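# Move desk flask onto an incubator shelf

## Task

Take the flask that sits on the desk and set it on one of the incubator's shelves. It must rest flat directly on the shelf, keep the face that was upward on the desk still upward, and have nothing sticking out beyond the shelf's front edge. The flasks already inside the incubator must stay flat on their shelves, unstacked and right side up. No flask may ever touch the floor. Neither incubator door may be slammed, whether opening or closing. The robot must not fall or finish leaning. The result only counts if it holds once the robot lets go.

## Robot and tools

ROBOT. A Hello Robot Stretch 3 with a single arm. The base has two drive wheels, is 0.33 m long and 0.34 m wide, and cannot move sideways. The arm telescopes out to the robot's right side and rides up and down a mast. To move the gripper forward or back you drive the base. Turning in place pivots about the point between the drive wheels, 0.05 m behind the front edge. With the arm in and the wrist folded, the wrist reaches 0.06 m beyond the right side and a turn sweeps a 0.28 m radius. An unfolded, level wrist reaches past that circle.

FRAMES. Base frame: origin on the floor between the drive wheels, x forward, y left, z up. The odometry frame is the base frame where the scene began. hand_pose is reported in the base frame, at the point where closed fingertips meet. With all wrist joints at zero, that frame's x points up, y points along the arm toward the mast, and z points to the robot's rear. The fingertips are round pads 0.04 m wide.

execute_actions. Argument "actions" is a list holding one action or nothing; an empty list only reports state and images. An action may contain "base", "joints", or both, plus optional "contact_limits"; its motions begin together. "base" holds exactly one key. translate_m is a relative drive in metres from the base's last reported position, forward positive, -1 to 1. rotate_rad is a relative turn in radians, left (counter-clockwise seen from above) positive, -3.2 to 3.2. "joints" is one dictionary keyed by joint name, each value an absolute target: lift_m 0 to 1.1 (arm height, m); arm_m 0 to 0.52 (extension, m); wrist_yaw_rad -1.345 to 4.42 (0 along the arm, positive toward the front, 3.0 folded over the base); wrist_pitch_rad -1.57 to 0.451 (0 level, negative tips down); wrist_roll_rad -2.911 to 2.911 (0 means fingers side by side and level); gripper_m -0.089 to 0.179 (larger is wider; actual fingertip gap is about 0.007 m less when nearly shut, 0.025 m less when wide, zero below 0.007); head_pan_rad -3.953 to 1.73 (0 forward, positive left, -1.57 faces along the arm); head_tilt_rad -1.53 to 0.419 (negative looks down). "contact_limits" accepts only arm_m: a motor effort percentage from 1 to 100 at which that arm motion halts with contact_stop; smaller is softer, but too small stops immediately, and it also caps holding force until the next action. "cameras" picks head_camera, nav_camera, wrist_camera or all; omitted or null means all, [] means none. Any unknown key or out-of-range number rejects the call and nothing moves. Joints or base left out of an action may still be driving toward an earlier target. If a result reports a stop, later motion, wait and finished_scene calls in that same reply are skipped. An action never runs over 15 s.

wait: "seconds" from 0 to 10; commands nothing and returns state and images. zoom_image: "camera" plus "region" [x0, y0, x1, y1] in pixels of that camera's most recent full image, origin top-left, at most 504 by 504. finished_scene: "scene" is the current scene's number; it cannot be reversed and reports success. Replying with no tool call ends everything.

RESULTS. joint_positions; base_status and joint_status per motion: done, off_target (resting away from target, possibly still pushing), contact_stop, time_out, torque_fault (the last three drop the target). on_its_own covers uncommanded parts; its "held at" is a held target, not a position. motor_effort is percent of maximum, positive toward larger joint values, with the action's peak in brackets; readings carry fixed bias and noise. A resting effort flagged outside its normal band suggests pushing or carrying. Positive wheel effort pushes forward. lidar_m: 12 distances in metres, 30-degree sectors starting straight ahead and going counter-clockwise (4th left, 7th behind, 10th right), in a plane 0.17 m up, range 0.15 to 12, "-" for nothing; it misses transparent objects and thin legs, and the robot's own parts can hide sectors 5, 6, 9, 10. wrist_depth_mm and head_depth_mm: 7 by 7 grids of median depth from the top left (45 to 1000 mm and 280 to 4000 mm); the head grid follows its sideways image. base_odometry counts wheel turns (slip included); heading -3.142 to 3.142, left positive. turned_by_wheels and turned_by_imu give turning since the last result. base_tilt in degrees, forward and right positive, bias up to about 4. The pictures line names the images in order.

CAMERAS. head_camera (896x504) and nav_camera (fisheye, 672x504) are on the head and move with pan and tilt; wrist_camera (644x364) is on the gripper. Calibration is approximate, and the wrist camera's pose error grows with arm extension.

MOTION RULES. The base moves fast (0.30 m/s, 1.9 rad/s) only when stowed: lift_m under 0.30, arm_m under 0.03, wrist_yaw_rad over 2.54; otherwise 0.10 m/s and 0.63 rad/s. Fold or unfold the wrist only with lift_m between 0.32 and 0.95, wrist_pitch_rad -0.4 and roll near 0; once folded the lift may go down to 0.25. With yaw below -0.4 keep pitch at -0.5 or lower. Arm and lift halt and go limp when pressed firmly; a limp lift can sag under load or be pushed up by closing fingers on a surface. Base, wrist and head never stop on contact. Wrist servos strained for several seconds shut off for 10 s.

GRIPPER. Close to a value below the object's width to grip; tighter squeezes harder, but a stall guard may then ease off and let things slip; send a new value to squeeze again. To let go, open at least 0.02 beyond where contact occurred. Neither the reading nor "done" confirms a grasp.

CAUTIONS. The robot keeps holding the last command while you think. Pushing on something rigid with the gripper above roughly 0.45 m, repeated pushes, driving while holding or hooking a fixed object, or snagging furniture (worst in reverse) can tip it; back off in small steps, free the gripper, and lower the lift to about 0.2 if it stays leaning. Avoid dropping flasks, slamming doors, hard collisions and strong pushes; a loose object may occasionally be nudged by outside forces.

Each tool is called as a command line: name --argument value for each argument, lists and objects as JSON in quotes; but a table of rows of numbers goes row by row, as --pt "numbers of a row", without its own name.

## Session

execute_actions --actions '[]'

Scene clock: 0.00 s.
base_odometry: x=+0.000 y=+0.000 heading=+0.000 (m, m, rad; odometry frame)
turned_by_wheels: +0.000 (rad since the last result)
turned_by_imu: +0.000 (rad since the last result)
base_tilt: forward=-0.4 right=-0.3 (deg)
lidar_m: 1.93 1.69 1.39 1.38 1.51 2.33 2.39 2.61 1.84 1.77 2.60 2.38
head_depth_mm: 1504 2277 2285 2253 2200 2168 2142 / 1493 2328 2321 2284 2281 1886 2199 / 1552 2364 2367 2331 2310 1889 2235 / 1684 2380 2424 2351 2344 1902 2268 / 1673 2368 2472 2399 2385 1892 2306 / 1676 2382 2512 2496 2457 1967 2371 / 1664 2352 2557 2524 2490 2112 2282
base_status: not commanded
joint_positions: lift_m=+0.496 arm_m=+0.001 wrist_yaw_rad=+2.863 wrist_pitch_rad=-0.366 wrist_roll_rad=-0.007 gripper_m=+0.037 head_pan_rad=-0.005 head_tilt_rad=+0.014
joint_status: not commanded
motor_effort: left_wheel=+0 right_wheel=+0 lift_m=+32 arm_m=+0 wrist_yaw_rad=+1 wrist_pitch_rad=+5 wrist_roll_rad=+0 gripper_m=+0 head_pan_rad=-1 head_tilt_rad=+1 (%)
hand_pose: x=+0.0422 y=+0.0755 z=+0.5204 quat_wxyz=(+0.224, +0.704, +0.032, +0.673) (m; base frame)
wrist_depth_mm: - - - - - - - / - - - - - - - / - - - - - - - / - - - - - - - / 840 917 936 - - - - / 730 - - 820 859 882 908 / 632 - 686 700 709 747 758
pictures: head_camera (sideways: a quarter turn clockwise sets it upright), nav_camera (sideways: a quarter turn counterclockwise sets it upright), wrist_camera
Images, in order (width x height): head_camera 896x504, nav_camera 672x504, wrist_camera 644x364.

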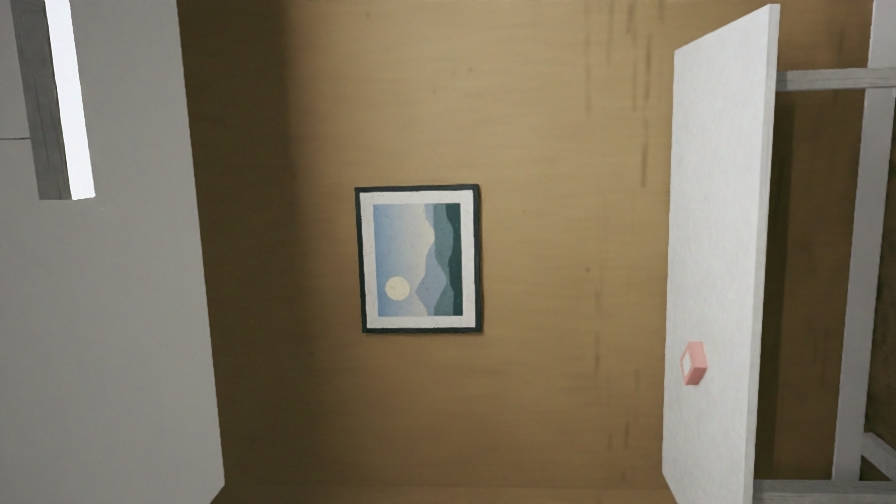

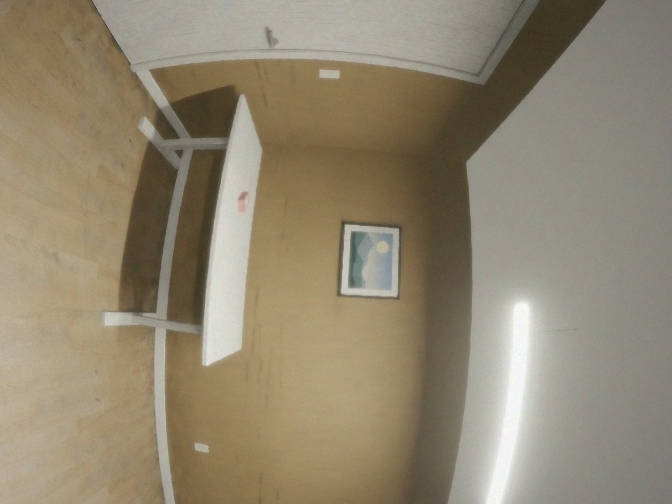

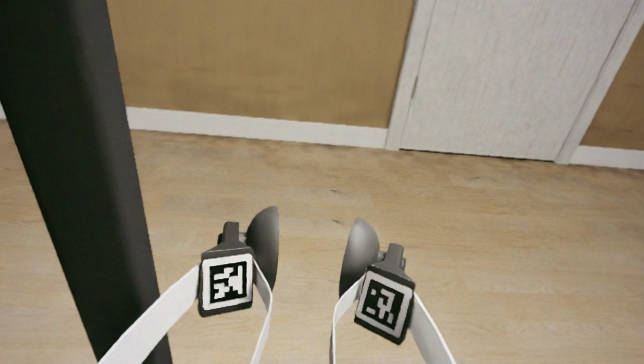

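zoom_image --camera "head_camera" --region '[620, 300, 780, 430]'

execute_actions --actions '[{"joints":{"head_pan_rad":-1.6,"head_tilt_rad":-0.4}}]' --cameras '["head_camera","nav_camera"]'

execute_actions --actions '[{"joints":{"head_pan_rad":-3.1,"head_tilt_rad":-0.4}}]' --cameras '["head_camera","nav_camera"]'

Region (620, 300, 780, 430) of head_camera's 896x504 image, scaled by 3.150, with more detail than that image has; it fills the top 410 rows of this view, and the rest is white.

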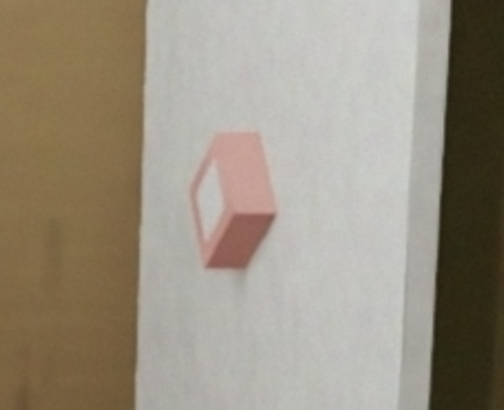

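Scene clock: 3.00 s.
base_odometry: x=+0.000 y=+0.000 heading=+0.000 (m, m, rad; odometry frame)
turned_by_wheels: +0.000 (rad since the last result)
turned_by_imu: +0.000 (rad since the last result)
base_tilt: forward=-0.3 right=-0.3 (deg)
lidar_m: 1.93 1.69 1.38 1.37 1.50 2.34 2.38 2.61 1.83 1.77 2.60 2.39
head_depth_mm: 1997 2108 1855 2142 1955 1841 1452 / 2039 2143 1812 2147 2006 1846 1463 / 2052 2162 2272 2408 2321 1870 1473 / 2073 2214 2361 2512 2550 1860 1471 / 2114 2248 2387 2579 2538 1871 1482 / 2161 2285 2458 2645 2602 1892 1490 / 2191 2335 2485 2670 2626 1895 1482
base_status: not commanded
joint_positions: lift_m=+0.496 arm_m=+0.001 wrist_yaw_rad=+2.863 wrist_pitch_rad=-0.366 wrist_roll_rad=-0.007 gripper_m=+0.037 head_pan_rad=-1.593 head_tilt_rad=-0.395
joint_status: all done
motor_effort: left_wheel=+0(0) right_wheel=+0(0) lift_m=+32(32) arm_m=+0(0) wrist_yaw_rad=+1(1) wrist_pitch_rad=+5(5) wrist_roll_rad=+0(0) gripper_m=+0(0) head_pan_rad=-3(29) head_tilt_rad=-2(19) (%)
hand_pose: x=+0.0422 y=+0.0755 z=+0.5204 quat_wxyz=(+0.224, +0.704, +0.032, +0.673) (m; base frame)
wrist_depth_mm: - - - - - - - / - - - - - - - / - - - - - - - / - - - - - - - / 848 896 942 - - - - / 732 - - 815 850 879 930 / 640 - 666 700 700 744 761
pictures: head_camera (sideways: a quarter turn clockwise sets it upright), nav_camera (sideways: a quarter turn counterclockwise sets it upright)
camera_calibration (this result's frames):
head_camera: T_world_to_cam=[[0.0209408, 0.317117, -0.948155, 1.24394], [0.9997, -0.0187289, 0.0158152, -0.0266243], [-0.0127427, -0.948201, -0.317414, 0.375417], [0, 0, 0, 1]] pos_world=[0.00535106, -0.0390023, 1.29903]
nav_camera: T_world_to_cam=[[0.0373543, -0.36516, 0.930195, -1.16723], [-0.998843, -0.0418568, 0.0236796, 0.0285691], [0.0302882, -0.930003, -0.366301, 0.434383], [0, 0, 0, 1]] pos_world=[0.0589805, -0.0210521, 1.24419]
Images, in order (width x height): head_camera 896x504, nav_camera 672x504.

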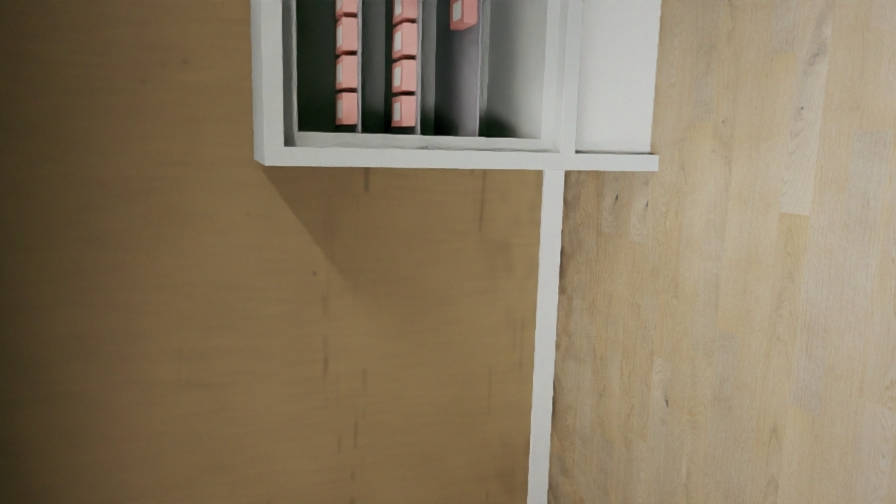

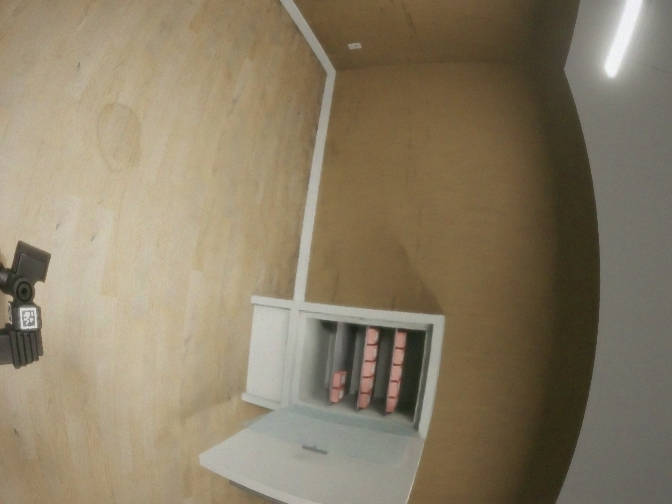

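Scene clock: 4.30 s.
base_odometry: x=+0.000 y=+0.000 heading=+0.000 (m, m, rad; odometry frame)
turned_by_wheels: +0.000 (rad since the last result)
turned_by_imu: +0.000 (rad since the last result)
base_tilt: forward=-0.4 right=-0.3 (deg)
lidar_m: 1.93 1.69 1.39 1.38 1.51 2.33 2.38 2.61 1.84 1.77 2.59 2.39
head_depth_mm: 1975 2111 2225 2365 2464 1849 1455 / 2040 2155 2289 2429 2526 1843 1468 / 2086 2215 2366 2498 2528 1854 1471 / 2130 2251 2419 2580 2538 1858 1470 / 2187 2292 2473 2667 2551 1858 1472 / 2239 2372 2550 2749 2632 1880 1471 / 2297 2429 2606 2821 2616 1884 1484
base_status: not commanded
joint_positions: lift_m=+0.496 arm_m=+0.001 wrist_yaw_rad=+2.863 wrist_pitch_rad=-0.366 wrist_roll_rad=-0.007 gripper_m=+0.037 head_pan_rad=-3.093 head_tilt_rad=-0.395
joint_status: all done
motor_effort: left_wheel=+0(0) right_wheel=+0(0) lift_m=+32(32) arm_m=+0(0) wrist_yaw_rad=+1(1) wrist_pitch_rad=+5(5) wrist_roll_rad=+0(0) gripper_m=+1(0) head_pan_rad=-3(28) head_tilt_rad=-2(1) (%)
hand_pose: x=+0.0422 y=+0.0755 z=+0.5204 quat_wxyz=(+0.224, +0.704, +0.032, +0.673) (m; base frame)
wrist_depth_mm: - - - - - - - / - - - - - - - / - - - - - - - / - - - - - - - / 845 932 961 - - - - / 727 - - 816 855 889 923 / 634 - 678 699 704 755 777
pictures: head_camera (sideways: a quarter turn clockwise sets it upright), nav_camera (sideways: a quarter turn counterclockwise sets it upright)
camera_calibration (this result's frames):
head_camera: T_world_to_cam=[[0.318017, 0.00155372, -0.948084, 1.24203], [0.0520293, -0.99852, 0.0158159, -0.0208444], [-0.946656, -0.0543579, -0.317627, 0.381391], [0, 0, 0, 1]] pos_world=[-0.0328569, -0.00201175, 1.29902]
nav_camera: T_world_to_cam=[[-0.361812, -0.063101, 0.930113, -1.16469], [-0.112412, 0.99338, 0.0236653, 0.0231805], [-0.925449, -0.0959931, -0.36651, 0.440485], [0, 0, 0, 1]] pos_world=[-0.0111458, -0.0542365, 1.24418]
Images, in order (width x height): head_camera 896x504, nav_camera 672x504.

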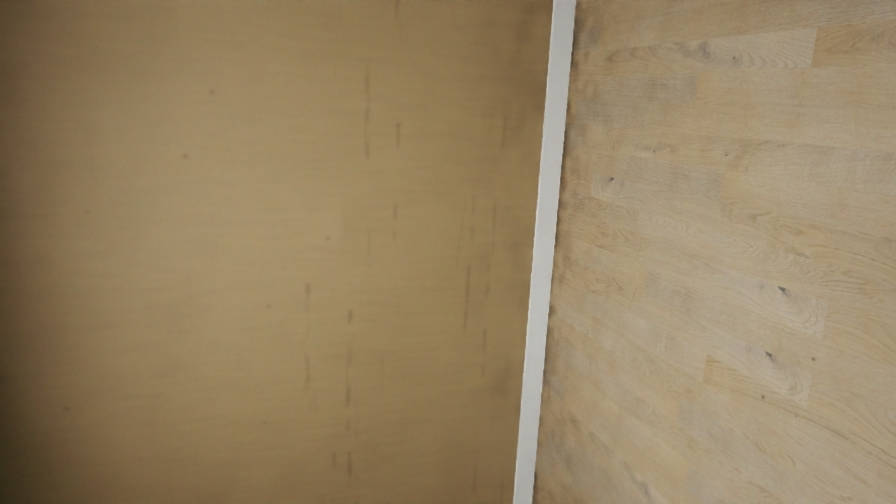

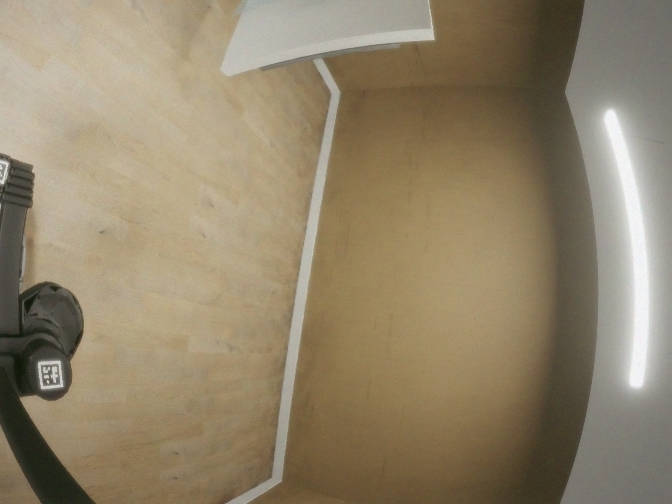

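execute_actions --actions '[{"base":{"rotate_rad":0.36},"joints":{"lift_m":0.28,"head_pan_rad":-0.4,"head_tilt_rad":-0.6}}]' --cameras '[]'

execute_actions --actions '[{"base":{"translate_m":1.0}}]' --cameras '["head_camera"]'

Scene clock: 10.90 s.
base_odometry: x=+0.000 y=+0.000 heading=+0.360 (m, m, rad; odometry frame)
turned_by_wheels: +0.360 (rad since the last result)
turned_by_imu: +0.363 (rad since the last result)
base_tilt: forward=-0.5 right=-0.4 (deg)
lidar_m: 1.98 1.42 1.38 1.43 1.93 2.39 2.47 1.87 1.78 2.47 2.47 1.93
head_depth_mm: 1968 2128 2343 2485 1892 1519 1263 / 1979 2165 1979 2412 1888 1514 1260 / 2005 2182 1976 2541 1899 1524 1265 / 2027 2216 2017 2566 1917 1533 1268 / 2050 2249 2025 2577 1943 1542 1280 / 2065 2273 1981 2613 1936 1546 1283 / 2099 2309 2094 2432 1938 1540 1287
base_status: done
joint_positions: lift_m=+0.280 arm_m=+0.001 wrist_yaw_rad=+2.863 wrist_pitch_rad=-0.366 wrist_roll_rad=-0.007 gripper_m=+0.037 head_pan_rad=-0.407 head_tilt_rad=-0.593
joint_status: all done
motor_effort: left_wheel=-4(11) right_wheel=+4(6) lift_m=+27(29) arm_m=+0(0) wrist_yaw_rad=+1(0) wrist_pitch_rad=+5(5) wrist_roll_rad=+0(0) gripper_m=+0(0) head_pan_rad=+2(29) head_tilt_rad=-2(12) (%)
hand_pose: x=+0.0422 y=+0.0754 z=+0.3046 quat_wxyz=(+0.224, +0.704, +0.032, +0.673) (m; base frame)
wrist_depth_mm: - - - - - - - / - - - - - - - / - 948 - - - - - / - 742 782 807 845 923 - / 561 606 640 648 702 711 742 / 484 - - 538 568 586 614 / 445 - - 464 473 494 511
pictures: none
No camera images: the call's "cameras" was empty. Leave "cameras" out to get every camera's image.

Scene clock: 16.00 s.
base_odometry: x=+0.936 y=+0.352 heading=+0.360 (m, m, rad; odometry frame)
turned_by_wheels: +0.000 (rad since the last result)
turned_by_imu: +0.002 (rad since the last result)
base_tilt: forward=-0.4 right=-0.3 (deg)
lidar_m: 1.21 0.91 0.87 0.90 1.25 3.23 3.37 2.40 2.86 2.15 1.20 1.49
head_depth_mm: 1211 1327 1438 1112 933 1506 1255 / 1227 1345 1459 1117 931 1508 1262 / 1246 1364 1468 1124 943 1535 1266 / 1263 1374 1486 1130 948 1531 1271 / 1275 1397 1502 1137 1742 1538 1277 / 1296 1422 1526 1152 1742 1542 1290 / 1312 1441 1552 1162 1427 1518 1290
base_status: done
joint_positions: lift_m=+0.280 arm_m=+0.001 wrist_yaw_rad=+2.863 wrist_pitch_rad=-0.366 wrist_roll_rad=-0.007 gripper_m=+0.037 head_pan_rad=-0.407 head_tilt_rad=-0.593
joint_status: not commanded
motor_effort: left_wheel=-4(11) right_wheel=+3(10) lift_m=+27(27) arm_m=+0(0) wrist_yaw_rad=+1(1) wrist_pitch_rad=+5(5) wrist_roll_rad=+0(0) gripper_m=+0(0) head_pan_rad=+2(2) head_tilt_rad=-3(1) (%)
hand_pose: x=+0.0422 y=+0.0754 z=+0.3046 quat_wxyz=(+0.224, +0.704, +0.032, +0.673) (m; base frame)
wrist_depth_mm: - - 930 858 778 741 688 / - - - 924 839 792 736 / - 961 - 968 895 828 779 / - 752 771 792 853 865 819 / 566 603 645 656 682 719 754 / 485 - - 535 569 581 606 / 437 - - 466 468 501 516
pictures: head_camera (sideways: a quarter turn clockwise sets it upright)
camera_calibration (this result's frames):
head_camera: T_world_to_cam=[[-0.452091, 0.210068, -0.866883, 1.14078], [0.395712, 0.918233, 0.0161422, -0.0233616], [0.799391, -0.335738, -0.498251, 0.605786], [0, 0, 0, 1]] pos_world=[0.0407206, -0.0148043, 1.29113]
Images, in order (width x height): head_camera 896x504.

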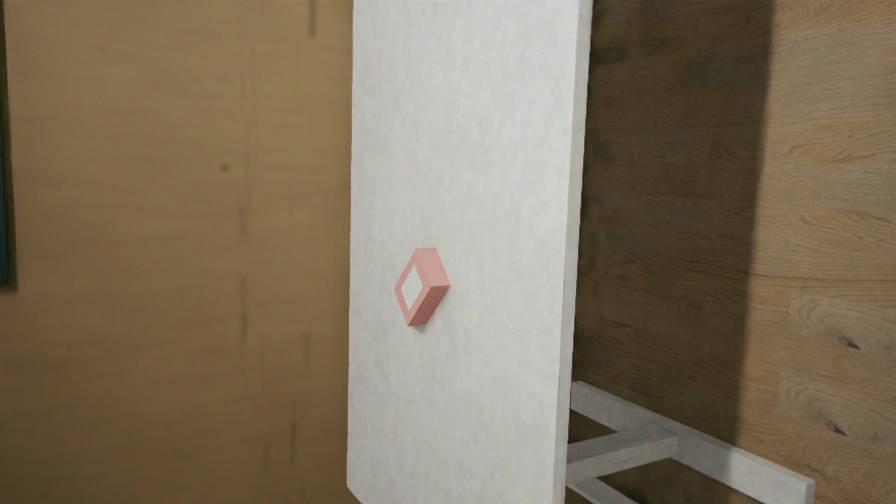

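execute_actions --actions '[{"base":{"translate_m":0.37}}]' --cameras '[]'

execute_actions --actions '[{"base":{"rotate_rad":1.04},"joints":{"head_pan_rad":-1.4,"head_tilt_rad":-0.75}}]' --cameras '[]'

execute_actions --actions '[{"base":{"translate_m":-0.09},"joints":{"lift_m":0.94}}]' --cameras '[]'

execute_actions --actions '[{"joints":{"wrist_yaw_rad":0.84,"gripper_m":0.17}}]'

Scene clock: 26.67 s.
base_odometry: x=+1.282 y=+0.482 heading=+0.360 (m, m, rad; odometry frame)
turned_by_wheels: +0.000 (rad since the last result)
turned_by_imu: +0.001 (rad since the last result)
base_tilt: forward=-0.5 right=-0.3 (deg)
lidar_m: 0.85 0.74 0.68 0.72 0.97 2.67 3.69 2.70 3.03 1.05 1.05 1.17
head_depth_mm: 941 1029 1126 1111 835 668 600 / 955 1043 1151 1116 837 670 602 / 969 1058 1164 1127 829 673 1181 / 976 1075 1182 1134 847 676 1183 / 990 1083 1204 1143 850 680 1220 / 1006 1105 1223 1153 855 683 1216 / 1020 1117 1241 1153 860 686 1221
base_status: done
joint_positions: lift_m=+0.280 arm_m=+0.001 wrist_yaw_rad=+2.863 wrist_pitch_rad=-0.366 wrist_roll_rad=-0.007 gripper_m=+0.037 head_pan_rad=-0.407 head_tilt_rad=-0.593
joint_status: not commanded
motor_effort: left_wheel=-4(11) right_wheel=+3(9) lift_m=+27(27) arm_m=+0(0) wrist_yaw_rad=+1(1) wrist_pitch_rad=+5(5) wrist_roll_rad=+0(0) gripper_m=+0(0) head_pan_rad=+2(2) head_tilt_rad=-1(3) (%)
hand_pose: x=+0.0422 y=+0.0754 z=+0.3046 quat_wxyz=(+0.224, +0.704, +0.032, +0.673) (m; base frame)
wrist_depth_mm: - 801 741 675 640 592 570 / - 863 794 739 679 638 601 / - 901 877 780 712 680 639 / - 757 765 793 749 725 676 / 563 608 643 656 702 722 688 / 479 - - 544 566 589 605 / 438 - - 467 465 494 503
pictures: none
No camera images: the call's "cameras" was empty. Leave "cameras" out to get every camera's image.

Scene clock: 28.63 s.
base_odometry: x=+1.282 y=+0.482 heading=+1.399 (m, m, rad; odometry frame)
turned_by_wheels: +1.040 (rad since the last result)
turned_by_imu: +1.045 (rad since the last result)
base_tilt: forward=-0.4 right=-0.4 (deg)
lidar_m: 0.68 0.71 0.96 2.57 3.70 2.70 3.02 1.07 1.05 1.17 0.85 0.74
head_depth_mm: 954 1063 1142 885 712 642 1175 / 970 1082 1160 863 715 645 1175 / 983 1104 1180 865 720 1282 1177 / 1001 1122 1204 897 725 1285 1187 / 1020 1152 1209 907 726 1321 1189 / 1039 1176 1218 917 731 1314 1186 / 1063 1196 1276 921 737 1364 1191
base_status: done
joint_positions: lift_m=+0.280 arm_m=+0.001 wrist_yaw_rad=+2.863 wrist_pitch_rad=-0.366 wrist_roll_rad=-0.007 gripper_m=+0.037 head_pan_rad=-1.393 head_tilt_rad=-0.741
joint_status: all done
motor_effort: left_wheel=-4(15) right_wheel=+3(11) lift_m=+27(27) arm_m=+0(0) wrist_yaw_rad=+1(1) wrist_pitch_rad=+5(5) wrist_roll_rad=+0(0) gripper_m=-1(0) head_pan_rad=-3(30) head_tilt_rad=-3(12) (%)
hand_pose: x=+0.0422 y=+0.0754 z=+0.3046 quat_wxyz=(+0.224, +0.704, +0.032, +0.673) (m; base frame)
wrist_depth_mm: - - - - - 879 657 / - - - - - 874 643 / - 977 - - - 903 659 / - 731 767 805 868 848 665 / 573 601 628 647 686 716 660 / 489 - - 546 560 587 600 / 440 - - 469 470 493 510
pictures: none
No camera images: the call's "cameras" was empty. Leave "cameras" out to get every camera's image.

Scene clock: 35.47 s.
base_odometry: x=+1.267 y=+0.394 heading=+1.399 (m, m, rad; odometry frame)
turned_by_wheels: +0.000 (rad since the last result)
turned_by_imu: +0.000 (rad since the last result)
base_tilt: forward=-0.4 right=-0.3 (deg)
lidar_m: 0.77 0.81 1.07 2.89 3.69 2.61 2.96 1.70 0.99 1.18 0.90 0.83
head_depth_mm: 955 1066 1143 886 743 - - / 970 1086 1161 889 756 - - / 988 1103 1178 868 763 - 1152 / 1008 1128 1203 871 744 - 1185 / 1023 1152 1209 904 728 1320 1186 / 1044 1175 1214 910 730 1325 1192 / 1066 1196 1227 918 735 1358 1172
base_status: done
joint_positions: lift_m=+0.940 arm_m=+0.001 wrist_yaw_rad=+2.863 wrist_pitch_rad=-0.367 wrist_roll_rad=-0.007 gripper_m=+0.037 head_pan_rad=-1.393 head_tilt_rad=-0.741
joint_status: all done
motor_effort: left_wheel=-4(16) right_wheel=+3(7) lift_m=+37(36) arm_m=+0(0) wrist_yaw_rad=+2(1) wrist_pitch_rad=+5(5) wrist_roll_rad=+0(0) gripper_m=+0(0) head_pan_rad=-3(3) head_tilt_rad=-2(3) (%)
hand_pose: x=+0.0422 y=+0.0754 z=+0.9642 quat_wxyz=(+0.224, +0.704, +0.032, +0.673) (m; base frame)
wrist_depth_mm: - - - - - - 748 / - - - - - - 741 / - - - - - - 756 / - - - - - - 755 / - - - - - - 745 / - - - - - - 742 / - - - - - - 743
pictures: none
No camera images: the call's "cameras" was empty. Leave "cameras" out to get every camera's image.

Scene clock: 37.50 s.
base_odometry: x=+1.267 y=+0.394 heading=+1.399 (m, m, rad; odometry frame)
turned_by_wheels: +0.000 (rad since the last result)
turned_by_imu: +0.000 (rad since the last result)
base_tilt: forward=-0.4 right=-0.3 (deg)
lidar_m: 0.77 0.80 1.06 2.89 3.69 2.61 2.95 1.70 0.99 1.18 0.90 0.83
head_depth_mm: 959 1067 1142 885 743 - - / 973 1086 1164 890 718 - - / 988 1105 1180 869 737 - 1126 / 1007 1134 1197 874 - - 1179 / 1021 1152 1205 906 729 1285 1183 / 1046 1175 1215 908 729 1320 1194 / 1062 1200 1232 916 735 1331 1174
base_status: not commanded
joint_positions: lift_m=+0.940 arm_m=+0.001 wrist_yaw_rad=+0.843 wrist_pitch_rad=-0.367 wrist_roll_rad=-0.007 gripper_m=+0.170 head_pan_rad=-1.393 head_tilt_rad=-0.741
joint_status: all done
motor_effort: left_wheel=-4(4) right_wheel=+3(3) lift_m=+38(37) arm_m=+0(0) wrist_yaw_rad=-2(2) wrist_pitch_rad=+5(5) wrist_roll_rad=+0(0) gripper_m=+0(84) head_pan_rad=-3(3) head_tilt_rad=-3(3) (%)
hand_pose: x=+0.1507 y=-0.2997 z=+0.9642 quat_wxyz=(+0.690, +0.402, -0.579, +0.168) (m; base frame)
wrist_depth_mm: 556 626 726 866 - 860 729 / 590 665 770 921 - 881 740 / 618 705 839 947 - 912 765 / 651 776 662 703 750 790 786 / 661 850 559 556 580 589 638 / - 880 - 471 487 498 509 / 772 973 - 406 412 412 446
pictures: head_camera (sideways: a quarter turn clockwise sets it upright), nav_camera (sideways: a quarter turn counterclockwise sets it upright), wrist_camera
camera_calibration (this result's frames):
head_camera: T_world_to_cam=[[-0.0958499, 0.613124, -0.78415, 1.03074], [0.984555, 0.174346, 0.015974, -0.0267314], [0.146507, -0.770508, -0.620365, 0.768641], [0, 0, 0, 1]] pos_world=[0.0125035, -0.0350673, 1.28552]
nav_camera: T_world_to_cam=[[0.160945, -0.639928, 0.751391, -0.934818], [-0.969972, -0.243214, 0.000629103, 0.0584078], [0.182347, -0.72893, -0.659856, 0.815399], [0, 0, 0, 1]] pos_world=[0.0584232, 0.0103581, 1.24042]
wrist_camera: T_world_to_cam=[[-0.58504, -0.79425, 0.163999, -0.317501], [-0.493637, 0.188299, -0.849038, 0.987325], [0.643467, -0.577677, -0.502234, 0.373524], [0, 0, 0, 1]] pos_world=[0.0612795, -0.222311, 1.07794]
Images, in order (width x height): head_camera 896x504, nav_camera 672x504, wrist_camera 644x364.

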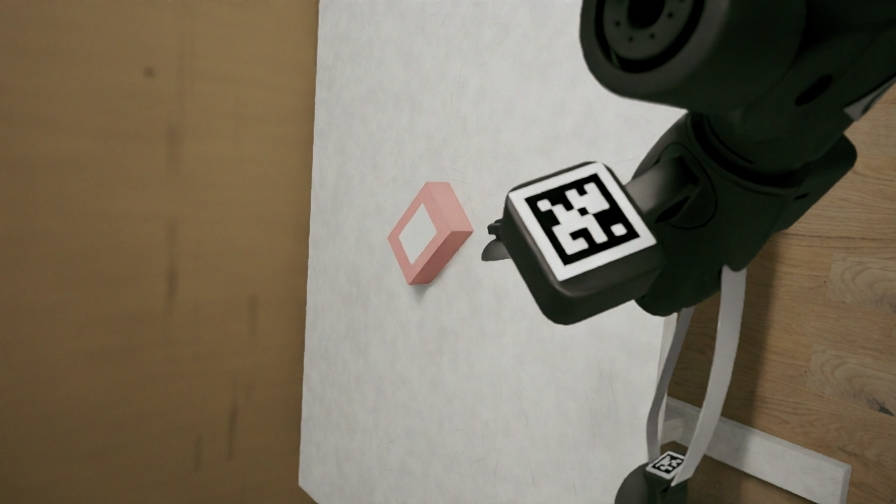

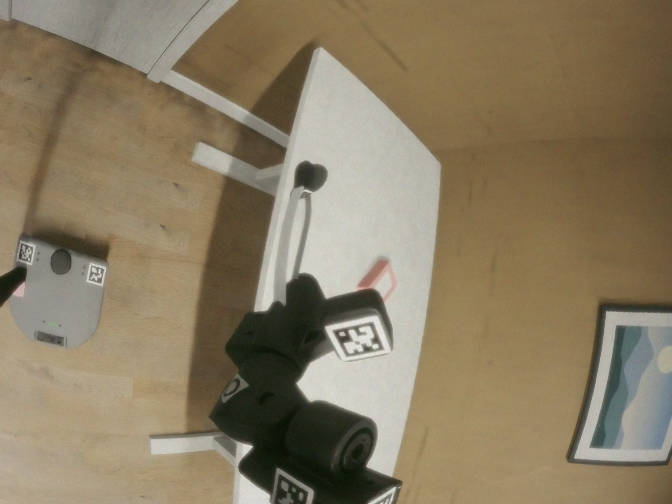

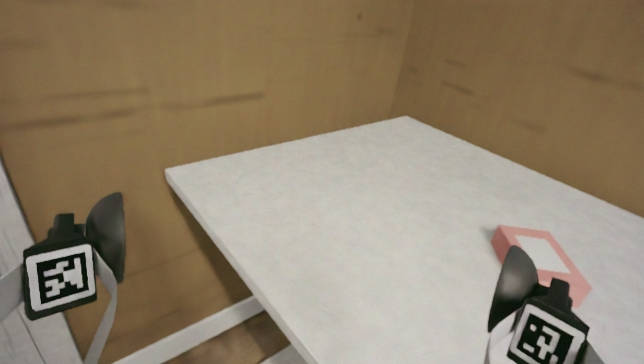

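execute_actions --actions '[{"base":{"translate_m":-0.03},"joints":{"arm_m":0.445,"lift_m":0.82}}]' --cameras '["head_camera","wrist_camera"]'

Scene clock: 43.97 s.
base_odometry: x=+1.262 y=+0.364 heading=+1.399 (m, m, rad; odometry frame)
turned_by_wheels: +0.000 (rad since the last result)
turned_by_imu: +0.000 (rad since the last result)
base_tilt: forward=-0.4 right=-0.3 (deg)
lidar_m: 0.80 0.84 1.15 3.00 3.67 2.58 2.92 1.71 0.97 1.18 0.92 0.87
head_depth_mm: 960 1066 - 886 712 639 1170 / 975 1085 1176 860 715 1280 1171 / 981 1102 1192 866 718 1284 1175 / 1004 1130 1195 868 723 1310 1182 / 1023 1148 1212 902 726 1324 1190 / 1046 1172 1214 914 729 1351 1190 / 1055 1195 1230 919 734 1332 1194
base_status: done
joint_positions: lift_m=+0.820 arm_m=+0.445 wrist_yaw_rad=+0.841 wrist_pitch_rad=-0.367 wrist_roll_rad=-0.007 gripper_m=+0.170 head_pan_rad=-1.393 head_tilt_rad=-0.741
joint_status: all done
motor_effort: left_wheel=-4(12) right_wheel=+3(4) lift_m=+26(32) arm_m=+3(4) wrist_yaw_rad=+0(2) wrist_pitch_rad=+5(5) wrist_roll_rad=+0(0) gripper_m=+0(1) head_pan_rad=-3(3) head_tilt_rad=-3(2) (%)
hand_pose: x=+0.1504 y=-0.7434 z=+0.8446 quat_wxyz=(+0.690, +0.401, -0.579, +0.167) (m; base frame)
wrist_depth_mm: 587 655 773 722 563 464 390 / 616 696 807 757 588 479 402 / 508 533 577 619 607 499 414 / 400 424 438 463 494 488 425 / 339 348 357 370 388 412 415 / - 286 277 266 322 339 352 / 242 250 220 226 272 276 297
pictures: head_camera (sideways: a quarter turn clockwise sets it upright), wrist_camera
camera_calibration (this result's frames):
head_camera: T_world_to_cam=[[-0.0958499, 0.613124, -0.78415, 1.03074], [0.984555, 0.174346, 0.015974, -0.0267314], [0.146507, -0.770508, -0.620365, 0.768641], [0, 0, 0, 1]] pos_world=[0.0125035, -0.0350673, 1.28552]
wrist_camera: T_world_to_cam=[[-0.586902, -0.792875, 0.163998, -0.64919], [-0.493195, 0.189458, -0.849037, 0.969944], [0.642109, -0.579185, -0.502235, 0.0564691], [0, 0, 0, 1]] pos_world=[0.0611008, -0.665784, 0.958345]
Images, in order (width x height): head_camera 896x504, wrist_camera 644x364.

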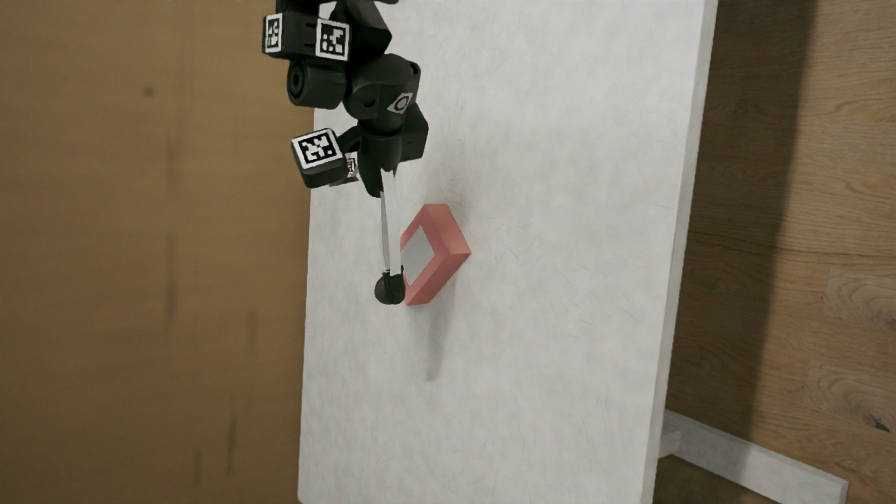

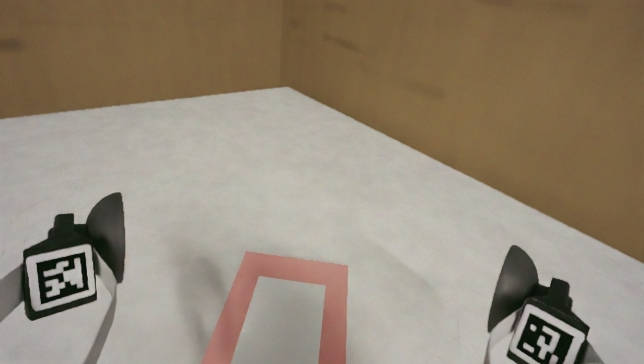

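execute_actions --actions '[{"joints":{"arm_m":0.43,"lift_m":0.75}}]' --cameras '["head_camera","wrist_camera"]'

Scene clock: 46.47 s.
base_odometry: x=+1.262 y=+0.364 heading=+1.399 (m, m, rad; odometry frame)
turned_by_wheels: +0.000 (rad since the last result)
turned_by_imu: +0.000 (rad since the last result)
base_tilt: forward=-0.5 right=-0.3 (deg)
lidar_m: 0.80 0.84 1.15 3.00 3.69 2.58 2.93 1.71 0.97 1.18 0.92 0.87
head_depth_mm: 958 1066 1161 830 713 641 1168 / 972 1086 1170 819 715 1272 1173 / 984 1111 1184 852 719 1282 1179 / 1005 1129 1190 867 722 1311 1187 / 1026 1151 1213 910 727 1319 1188 / 1040 1176 1214 913 730 1353 1188 / 1065 1194 1229 920 735 1341 1188
base_status: not commanded
joint_positions: lift_m=+0.750 arm_m=+0.430 wrist_yaw_rad=+0.841 wrist_pitch_rad=-0.367 wrist_roll_rad=-0.007 gripper_m=+0.170 head_pan_rad=-1.393 head_tilt_rad=-0.741
joint_status: all done
motor_effort: left_wheel=-4(4) right_wheel=+3(3) lift_m=+27(27) arm_m=-3(3) wrist_yaw_rad=+0(0) wrist_pitch_rad=+5(5) wrist_roll_rad=+0(0) gripper_m=+0(0) head_pan_rad=-3(3) head_tilt_rad=-3(2) (%)
hand_pose: x=+0.1504 y=-0.7292 z=+0.7745 quat_wxyz=(+0.690, +0.401, -0.579, +0.167) (m; base frame)
wrist_depth_mm: 582 673 761 753 582 478 399 / 500 541 591 656 599 492 412 / 364 386 411 434 471 482 425 / 284 299 308 253 347 370 397 / 241 245 232 203 271 290 304 / - 203 168 168 225 238 250 / 173 179 158 153 189 195 210
pictures: head_camera (sideways: a quarter turn clockwise sets it upright), wrist_camera
camera_calibration (this result's frames):
head_camera: T_world_to_cam=[[-0.0958498, 0.613124, -0.784151, 1.03074], [0.984555, 0.174346, 0.015974, -0.0267314], [0.146507, -0.770508, -0.620365, 0.76864], [0, 0, 0, 1]] pos_world=[0.0125035, -0.0350673, 1.28552]
wrist_camera: T_world_to_cam=[[-0.586902, -0.792875, 0.163998, -0.626493], [-0.493195, 0.189458, -0.849037, 0.907825], [0.64211, -0.579185, -0.502235, 0.0295026], [0, 0, 0, 1]] pos_world=[0.0611008, -0.651638, 0.888339]
Images, in order (width x height): head_camera 896x504, wrist_camera 644x364.

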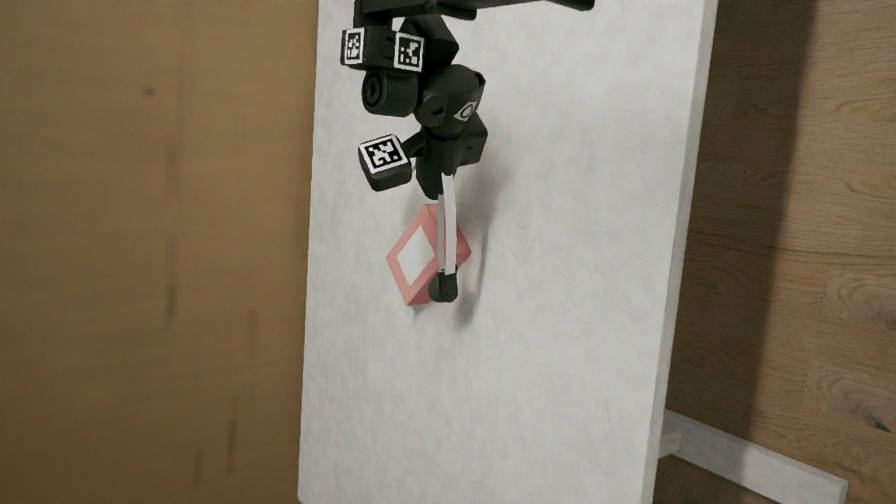

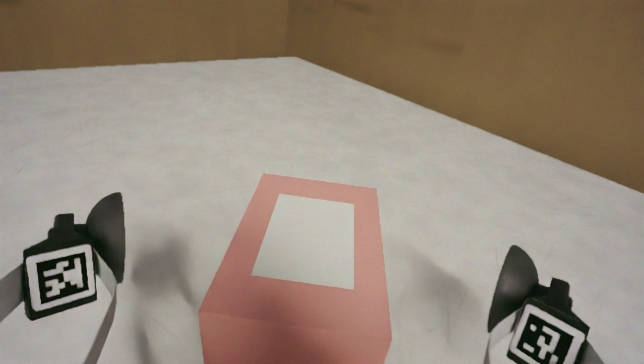

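execute_actions --actions '[{"base":{"translate_m":0.026},"joints":{"arm_m":0.452,"lift_m":0.722}}]' --cameras '["wrist_camera"]'

execute_actions --actions '[{"joints":{"gripper_m":0.04}}]' --cameras '["head_camera","wrist_camera"]'

Scene clock: 50.23 s.
base_odometry: x=+1.266 y=+0.390 heading=+1.399 (m, m, rad; odometry frame)
turned_by_wheels: +0.000 (rad since the last result)
turned_by_imu: +0.000 (rad since the last result)
base_tilt: forward=-0.4 right=-0.3 (deg)
lidar_m: 0.78 0.81 1.07 2.90 3.69 2.61 2.95 1.71 0.98 1.18 0.90 0.83
head_depth_mm: 957 1066 1152 825 713 643 1169 / 971 1082 1166 809 715 646 1171 / 989 1108 1185 854 719 1278 1178 / 1006 1128 1193 868 724 1312 1181 / 1021 1149 1209 905 726 1321 1187 / 1040 1174 1218 910 730 1326 1190 / 1062 1205 1223 921 735 1359 1180
base_status: done
joint_positions: lift_m=+0.722 arm_m=+0.452 wrist_yaw_rad=+0.841 wrist_pitch_rad=-0.367 wrist_roll_rad=-0.007 gripper_m=+0.170 head_pan_rad=-1.393 head_tilt_rad=-0.741
joint_status: all done
motor_effort: left_wheel=-4(5) right_wheel=+2(10) lift_m=+27(26) arm_m=+3(6) wrist_yaw_rad=+0(0) wrist_pitch_rad=+5(5) wrist_roll_rad=+0(0) gripper_m=+0(0) head_pan_rad=-3(2) head_tilt_rad=-3(3) (%)
hand_pose: x=+0.1504 y=-0.7504 z=+0.7465 quat_wxyz=(+0.690, +0.401, -0.579, +0.167) (m; base frame)
wrist_depth_mm: 564 636 750 734 568 460 386 / 416 452 493 559 553 473 393 / 303 319 341 367 400 432 401 / 236 249 244 199 290 312 331 / - 206 158 159 221 243 257 / - 170 127 132 180 199 210 / 144 144 110 113 123 163 176
pictures: wrist_camera
camera_calibration (this result's frames):
wrist_camera: T_world_to_cam=[[-0.586902, -0.792875, 0.163998, -0.638674], [-0.493195, 0.189458, -0.849037, 0.888061], [0.64211, -0.579185, -0.502235, 0.00318845], [0, 0, 0, 1]] pos_world=[0.0611008, -0.672792, 0.86034]
Images, in order (width x height): wrist_camera 644x364.

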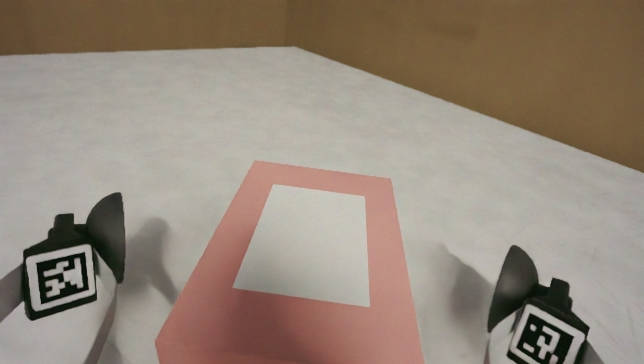

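Scene clock: 52.03 s.
base_odometry: x=+1.266 y=+0.390 heading=+1.399 (m, m, rad; odometry frame)
turned_by_wheels: +0.000 (rad since the last result)
turned_by_imu: +0.000 (rad since the last result)
base_tilt: forward=-0.3 right=-0.2 (deg)
lidar_m: 0.78 0.81 1.07 2.90 3.68 2.61 2.96 1.70 0.99 1.18 0.90 0.84
head_depth_mm: 957 1063 1157 826 712 642 1167 / 971 1084 1172 808 716 645 1171 / 987 1107 1182 843 720 1279 1176 / 1006 1125 1195 870 723 1315 1184 / 1022 1150 1213 904 727 1317 1189 / 1040 1169 1213 916 732 1322 1196 / 1061 1194 1230 918 733 1364 1172
base_status: not commanded
joint_positions: lift_m=+0.722 arm_m=+0.452 wrist_yaw_rad=+0.841 wrist_pitch_rad=-0.357 wrist_roll_rad=-0.007 gripper_m=+0.041 head_pan_rad=-1.393 head_tilt_rad=-0.741
joint_status: all done
motor_effort: left_wheel=-3(4) right_wheel=+2(3) lift_m=+27(27) arm_m=+4(3) wrist_yaw_rad=+0(0) wrist_pitch_rad=+2(5) wrist_roll_rad=+0(0) gripper_m=-18(92) head_pan_rad=-2(2) head_tilt_rad=-2(2) (%)
hand_pose: x=+0.1512 y=-0.7511 z=+0.7487 quat_wxyz=(+0.689, +0.398, -0.581, +0.171) (m; base frame)
wrist_depth_mm: 562 639 741 726 563 454 382 / 430 463 516 581 567 467 396 / 311 329 352 377 410 449 408 / 242 255 259 202 299 319 342 / 200 212 156 161 224 248 262 / 170 - 131 135 138 204 210 / - 146 112 115 121 173 176
pictures: head_camera (sideways: a quarter turn clockwise sets it upright), wrist_camera
camera_calibration (this result's frames):
head_camera: T_world_to_cam=[[-0.0958499, 0.613124, -0.78415, 1.03074], [0.984555, 0.174346, 0.015974, -0.0267314], [0.146507, -0.770508, -0.620365, 0.768641], [0, 0, 0, 1]] pos_world=[0.0125035, -0.0350673, 1.28552]
wrist_camera: T_world_to_cam=[[-0.588036, -0.79186, 0.16484, -0.638817], [-0.487305, 0.184184, -0.853586, 0.888958], [0.64556, -0.582267, -0.494184, -0.00550732], [0, 0, 0, 1]] pos_world=[0.0611017, -0.672792, 0.861383]
Images, in order (width x height): head_camera 896x504, wrist_camera 644x364.

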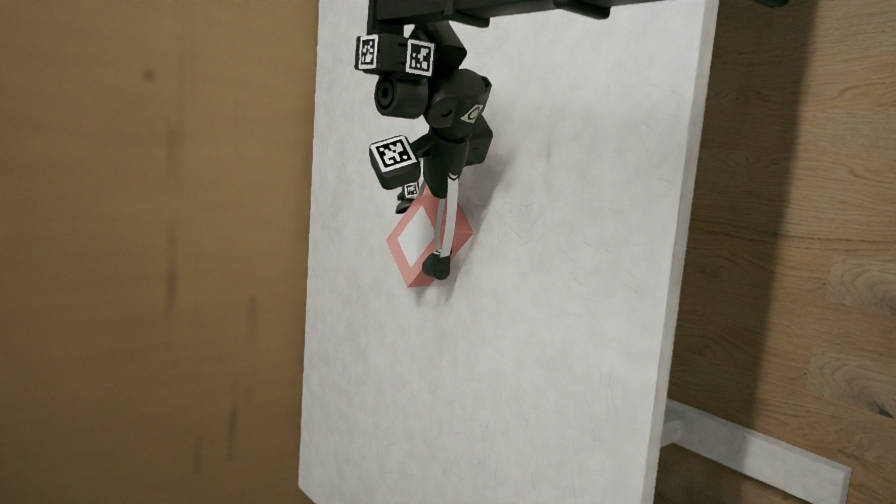

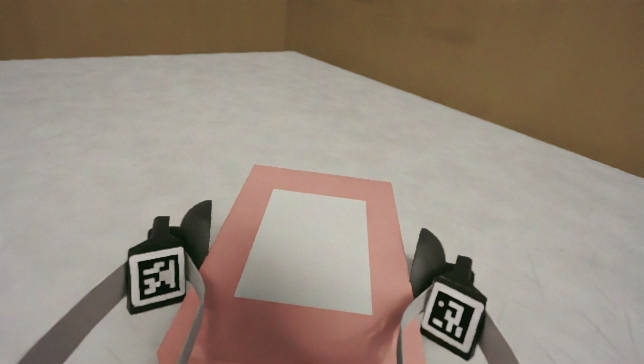

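execute_actions --actions '[{"joints":{"gripper_m":0.02,"lift_m":0.78}}]' --cameras '[]'

execute_actions --actions '[{"joints":{"arm_m":0.0,"wrist_yaw_rad":2.6}}]' --cameras '["nav_camera","wrist_camera"]'

Scene clock: 57.27 s.
base_odometry: x=+1.266 y=+0.390 heading=+1.399 (m, m, rad; odometry frame)
turned_by_wheels: +0.000 (rad since the last result)
turned_by_imu: +0.000 (rad since the last result)
base_tilt: forward=-0.4 right=-0.3 (deg)
lidar_m: 0.78 0.81 1.07 2.90 3.67 2.60 2.96 1.71 0.98 1.17 0.90 0.84
head_depth_mm: 957 1065 1162 854 714 642 1171 / 974 1082 1179 834 717 646 1179 / 990 1105 1192 839 719 1279 1181 / 1003 1128 1201 858 724 1315 1190 / 1028 1148 1202 909 726 1325 1189 / 1040 1171 1217 911 732 1328 1186 / 1055 1199 1229 919 737 1357 1176
base_status: not commanded
joint_positions: lift_m=+0.780 arm_m=+0.452 wrist_yaw_rad=+0.841 wrist_pitch_rad=-0.372 wrist_roll_rad=-0.007 gripper_m=+0.024 head_pan_rad=-1.393 head_tilt_rad=-0.741
joint_status: gripper_m off_target (ended at +0.024, target +0.020); the others done
motor_effort: left_wheel=-3(3) right_wheel=+2(3) lift_m=+38(38) arm_m=+3(3) wrist_yaw_rad=-1(0) wrist_pitch_rad=+7(7) wrist_roll_rad=+0(0) gripper_m=-22(93) head_pan_rad=-2(2) head_tilt_rad=-2(3) (%)
hand_pose: x=+0.1499 y=-0.7500 z=+0.8029 quat_wxyz=(+0.690, +0.402, -0.578, +0.166) (m; base frame)
wrist_depth_mm: 562 641 746 736 564 457 385 / 585 641 693 708 583 473 394 / 419 444 465 501 549 488 407 / 334 345 337 188 389 431 418 / 270 286 153 157 174 334 355 / 231 - 131 135 138 276 287 / 204 202 114 118 121 237 241
pictures: none
No camera images: the call's "cameras" was empty. Leave "cameras" out to get every camera's image.

Scene clock: 61.77 s.
base_odometry: x=+1.266 y=+0.390 heading=+1.399 (m, m, rad; odometry frame)
turned_by_wheels: +0.000 (rad since the last result)
turned_by_imu: +0.000 (rad since the last result)
base_tilt: forward=-0.4 right=-0.3 (deg)
lidar_m: 0.78 0.81 1.07 2.91 3.66 2.61 2.95 1.71 0.98 1.18 0.90 0.84
head_depth_mm: 954 1068 1139 885 713 643 1218 / 970 1088 1168 889 719 644 - / 987 1111 1184 896 720 1285 - / 1008 1128 1194 904 722 1314 1193 / 1028 1153 1211 909 726 1320 1186 / 1043 1173 1217 915 732 1322 1197 / 1062 1199 1226 919 734 1356 1171
base_status: not commanded
joint_positions: lift_m=+0.780 arm_m=+0.002 wrist_yaw_rad=+2.597 wrist_pitch_rad=-0.372 wrist_roll_rad=-0.007 gripper_m=+0.030 head_pan_rad=-1.393 head_tilt_rad=-0.741
joint_status: all done
joint sent to its limit — the command would take arm_m past its lower limit, so that joint was sent only as far as its limit.
on_its_own: gripper_m is held at +0.029, not at your +0.020, by its stall guard, which is not easing now
motor_effort: left_wheel=-3(3) right_wheel=+3(2) lift_m=+38(38) arm_m=-3(2) wrist_yaw_rad=+2(3) wrist_pitch_rad=+6(6) wrist_roll_rad=+0(0) gripper_m=-19(21) head_pan_rad=-2(3) head_tilt_rad=-3(3) (%)
hand_pose: x=+0.0978 y=+0.0501 z=+0.8029 quat_wxyz=(+0.313, +0.702, -0.059, +0.637) (m; base frame)
wrist_depth_mm: - - - - - 744 608 / - - - - - 765 616 / - - - - - 770 633 / - - - 188 - 811 649 / - - 152 157 567 840 662 / - - 131 135 138 832 660 / - 938 115 118 122 812 674
pictures: nav_camera (sideways: a quarter turn counterclockwise sets it upright), wrist_camera
camera_calibration (this result's frames):
nav_camera: T_world_to_cam=[[0.160945, -0.639928, 0.751392, -0.934819], [-0.969972, -0.243214, 0.000629119, 0.0584077], [0.182346, -0.72893, -0.659856, 0.815398], [0, 0, 0, 1]] pos_world=[0.0584232, 0.010358, 1.24042]
wrist_camera: T_world_to_cam=[[0.88802, -0.429747, 0.16352, -0.206178], [-0.0974688, -0.523482, -0.846443, 0.753252], [0.449356, 0.73572, -0.506749, 0.485514], [0, 0, 0, 1]] pos_world=[0.0383395, -0.0514924, 0.917333]
Images, in order (width x height): nav_camera 672x504, wrist_camera 644x364.

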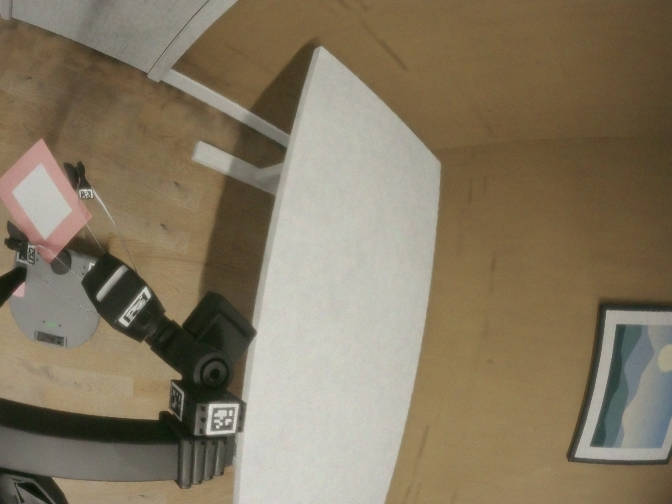

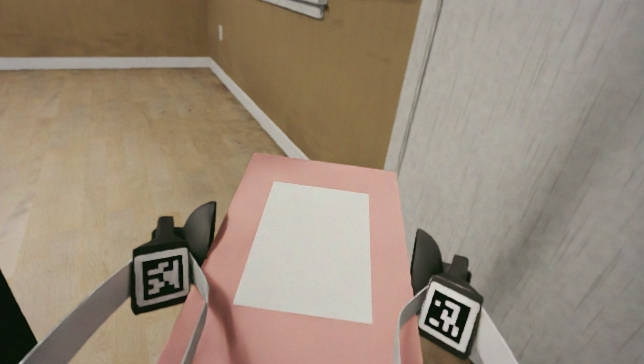

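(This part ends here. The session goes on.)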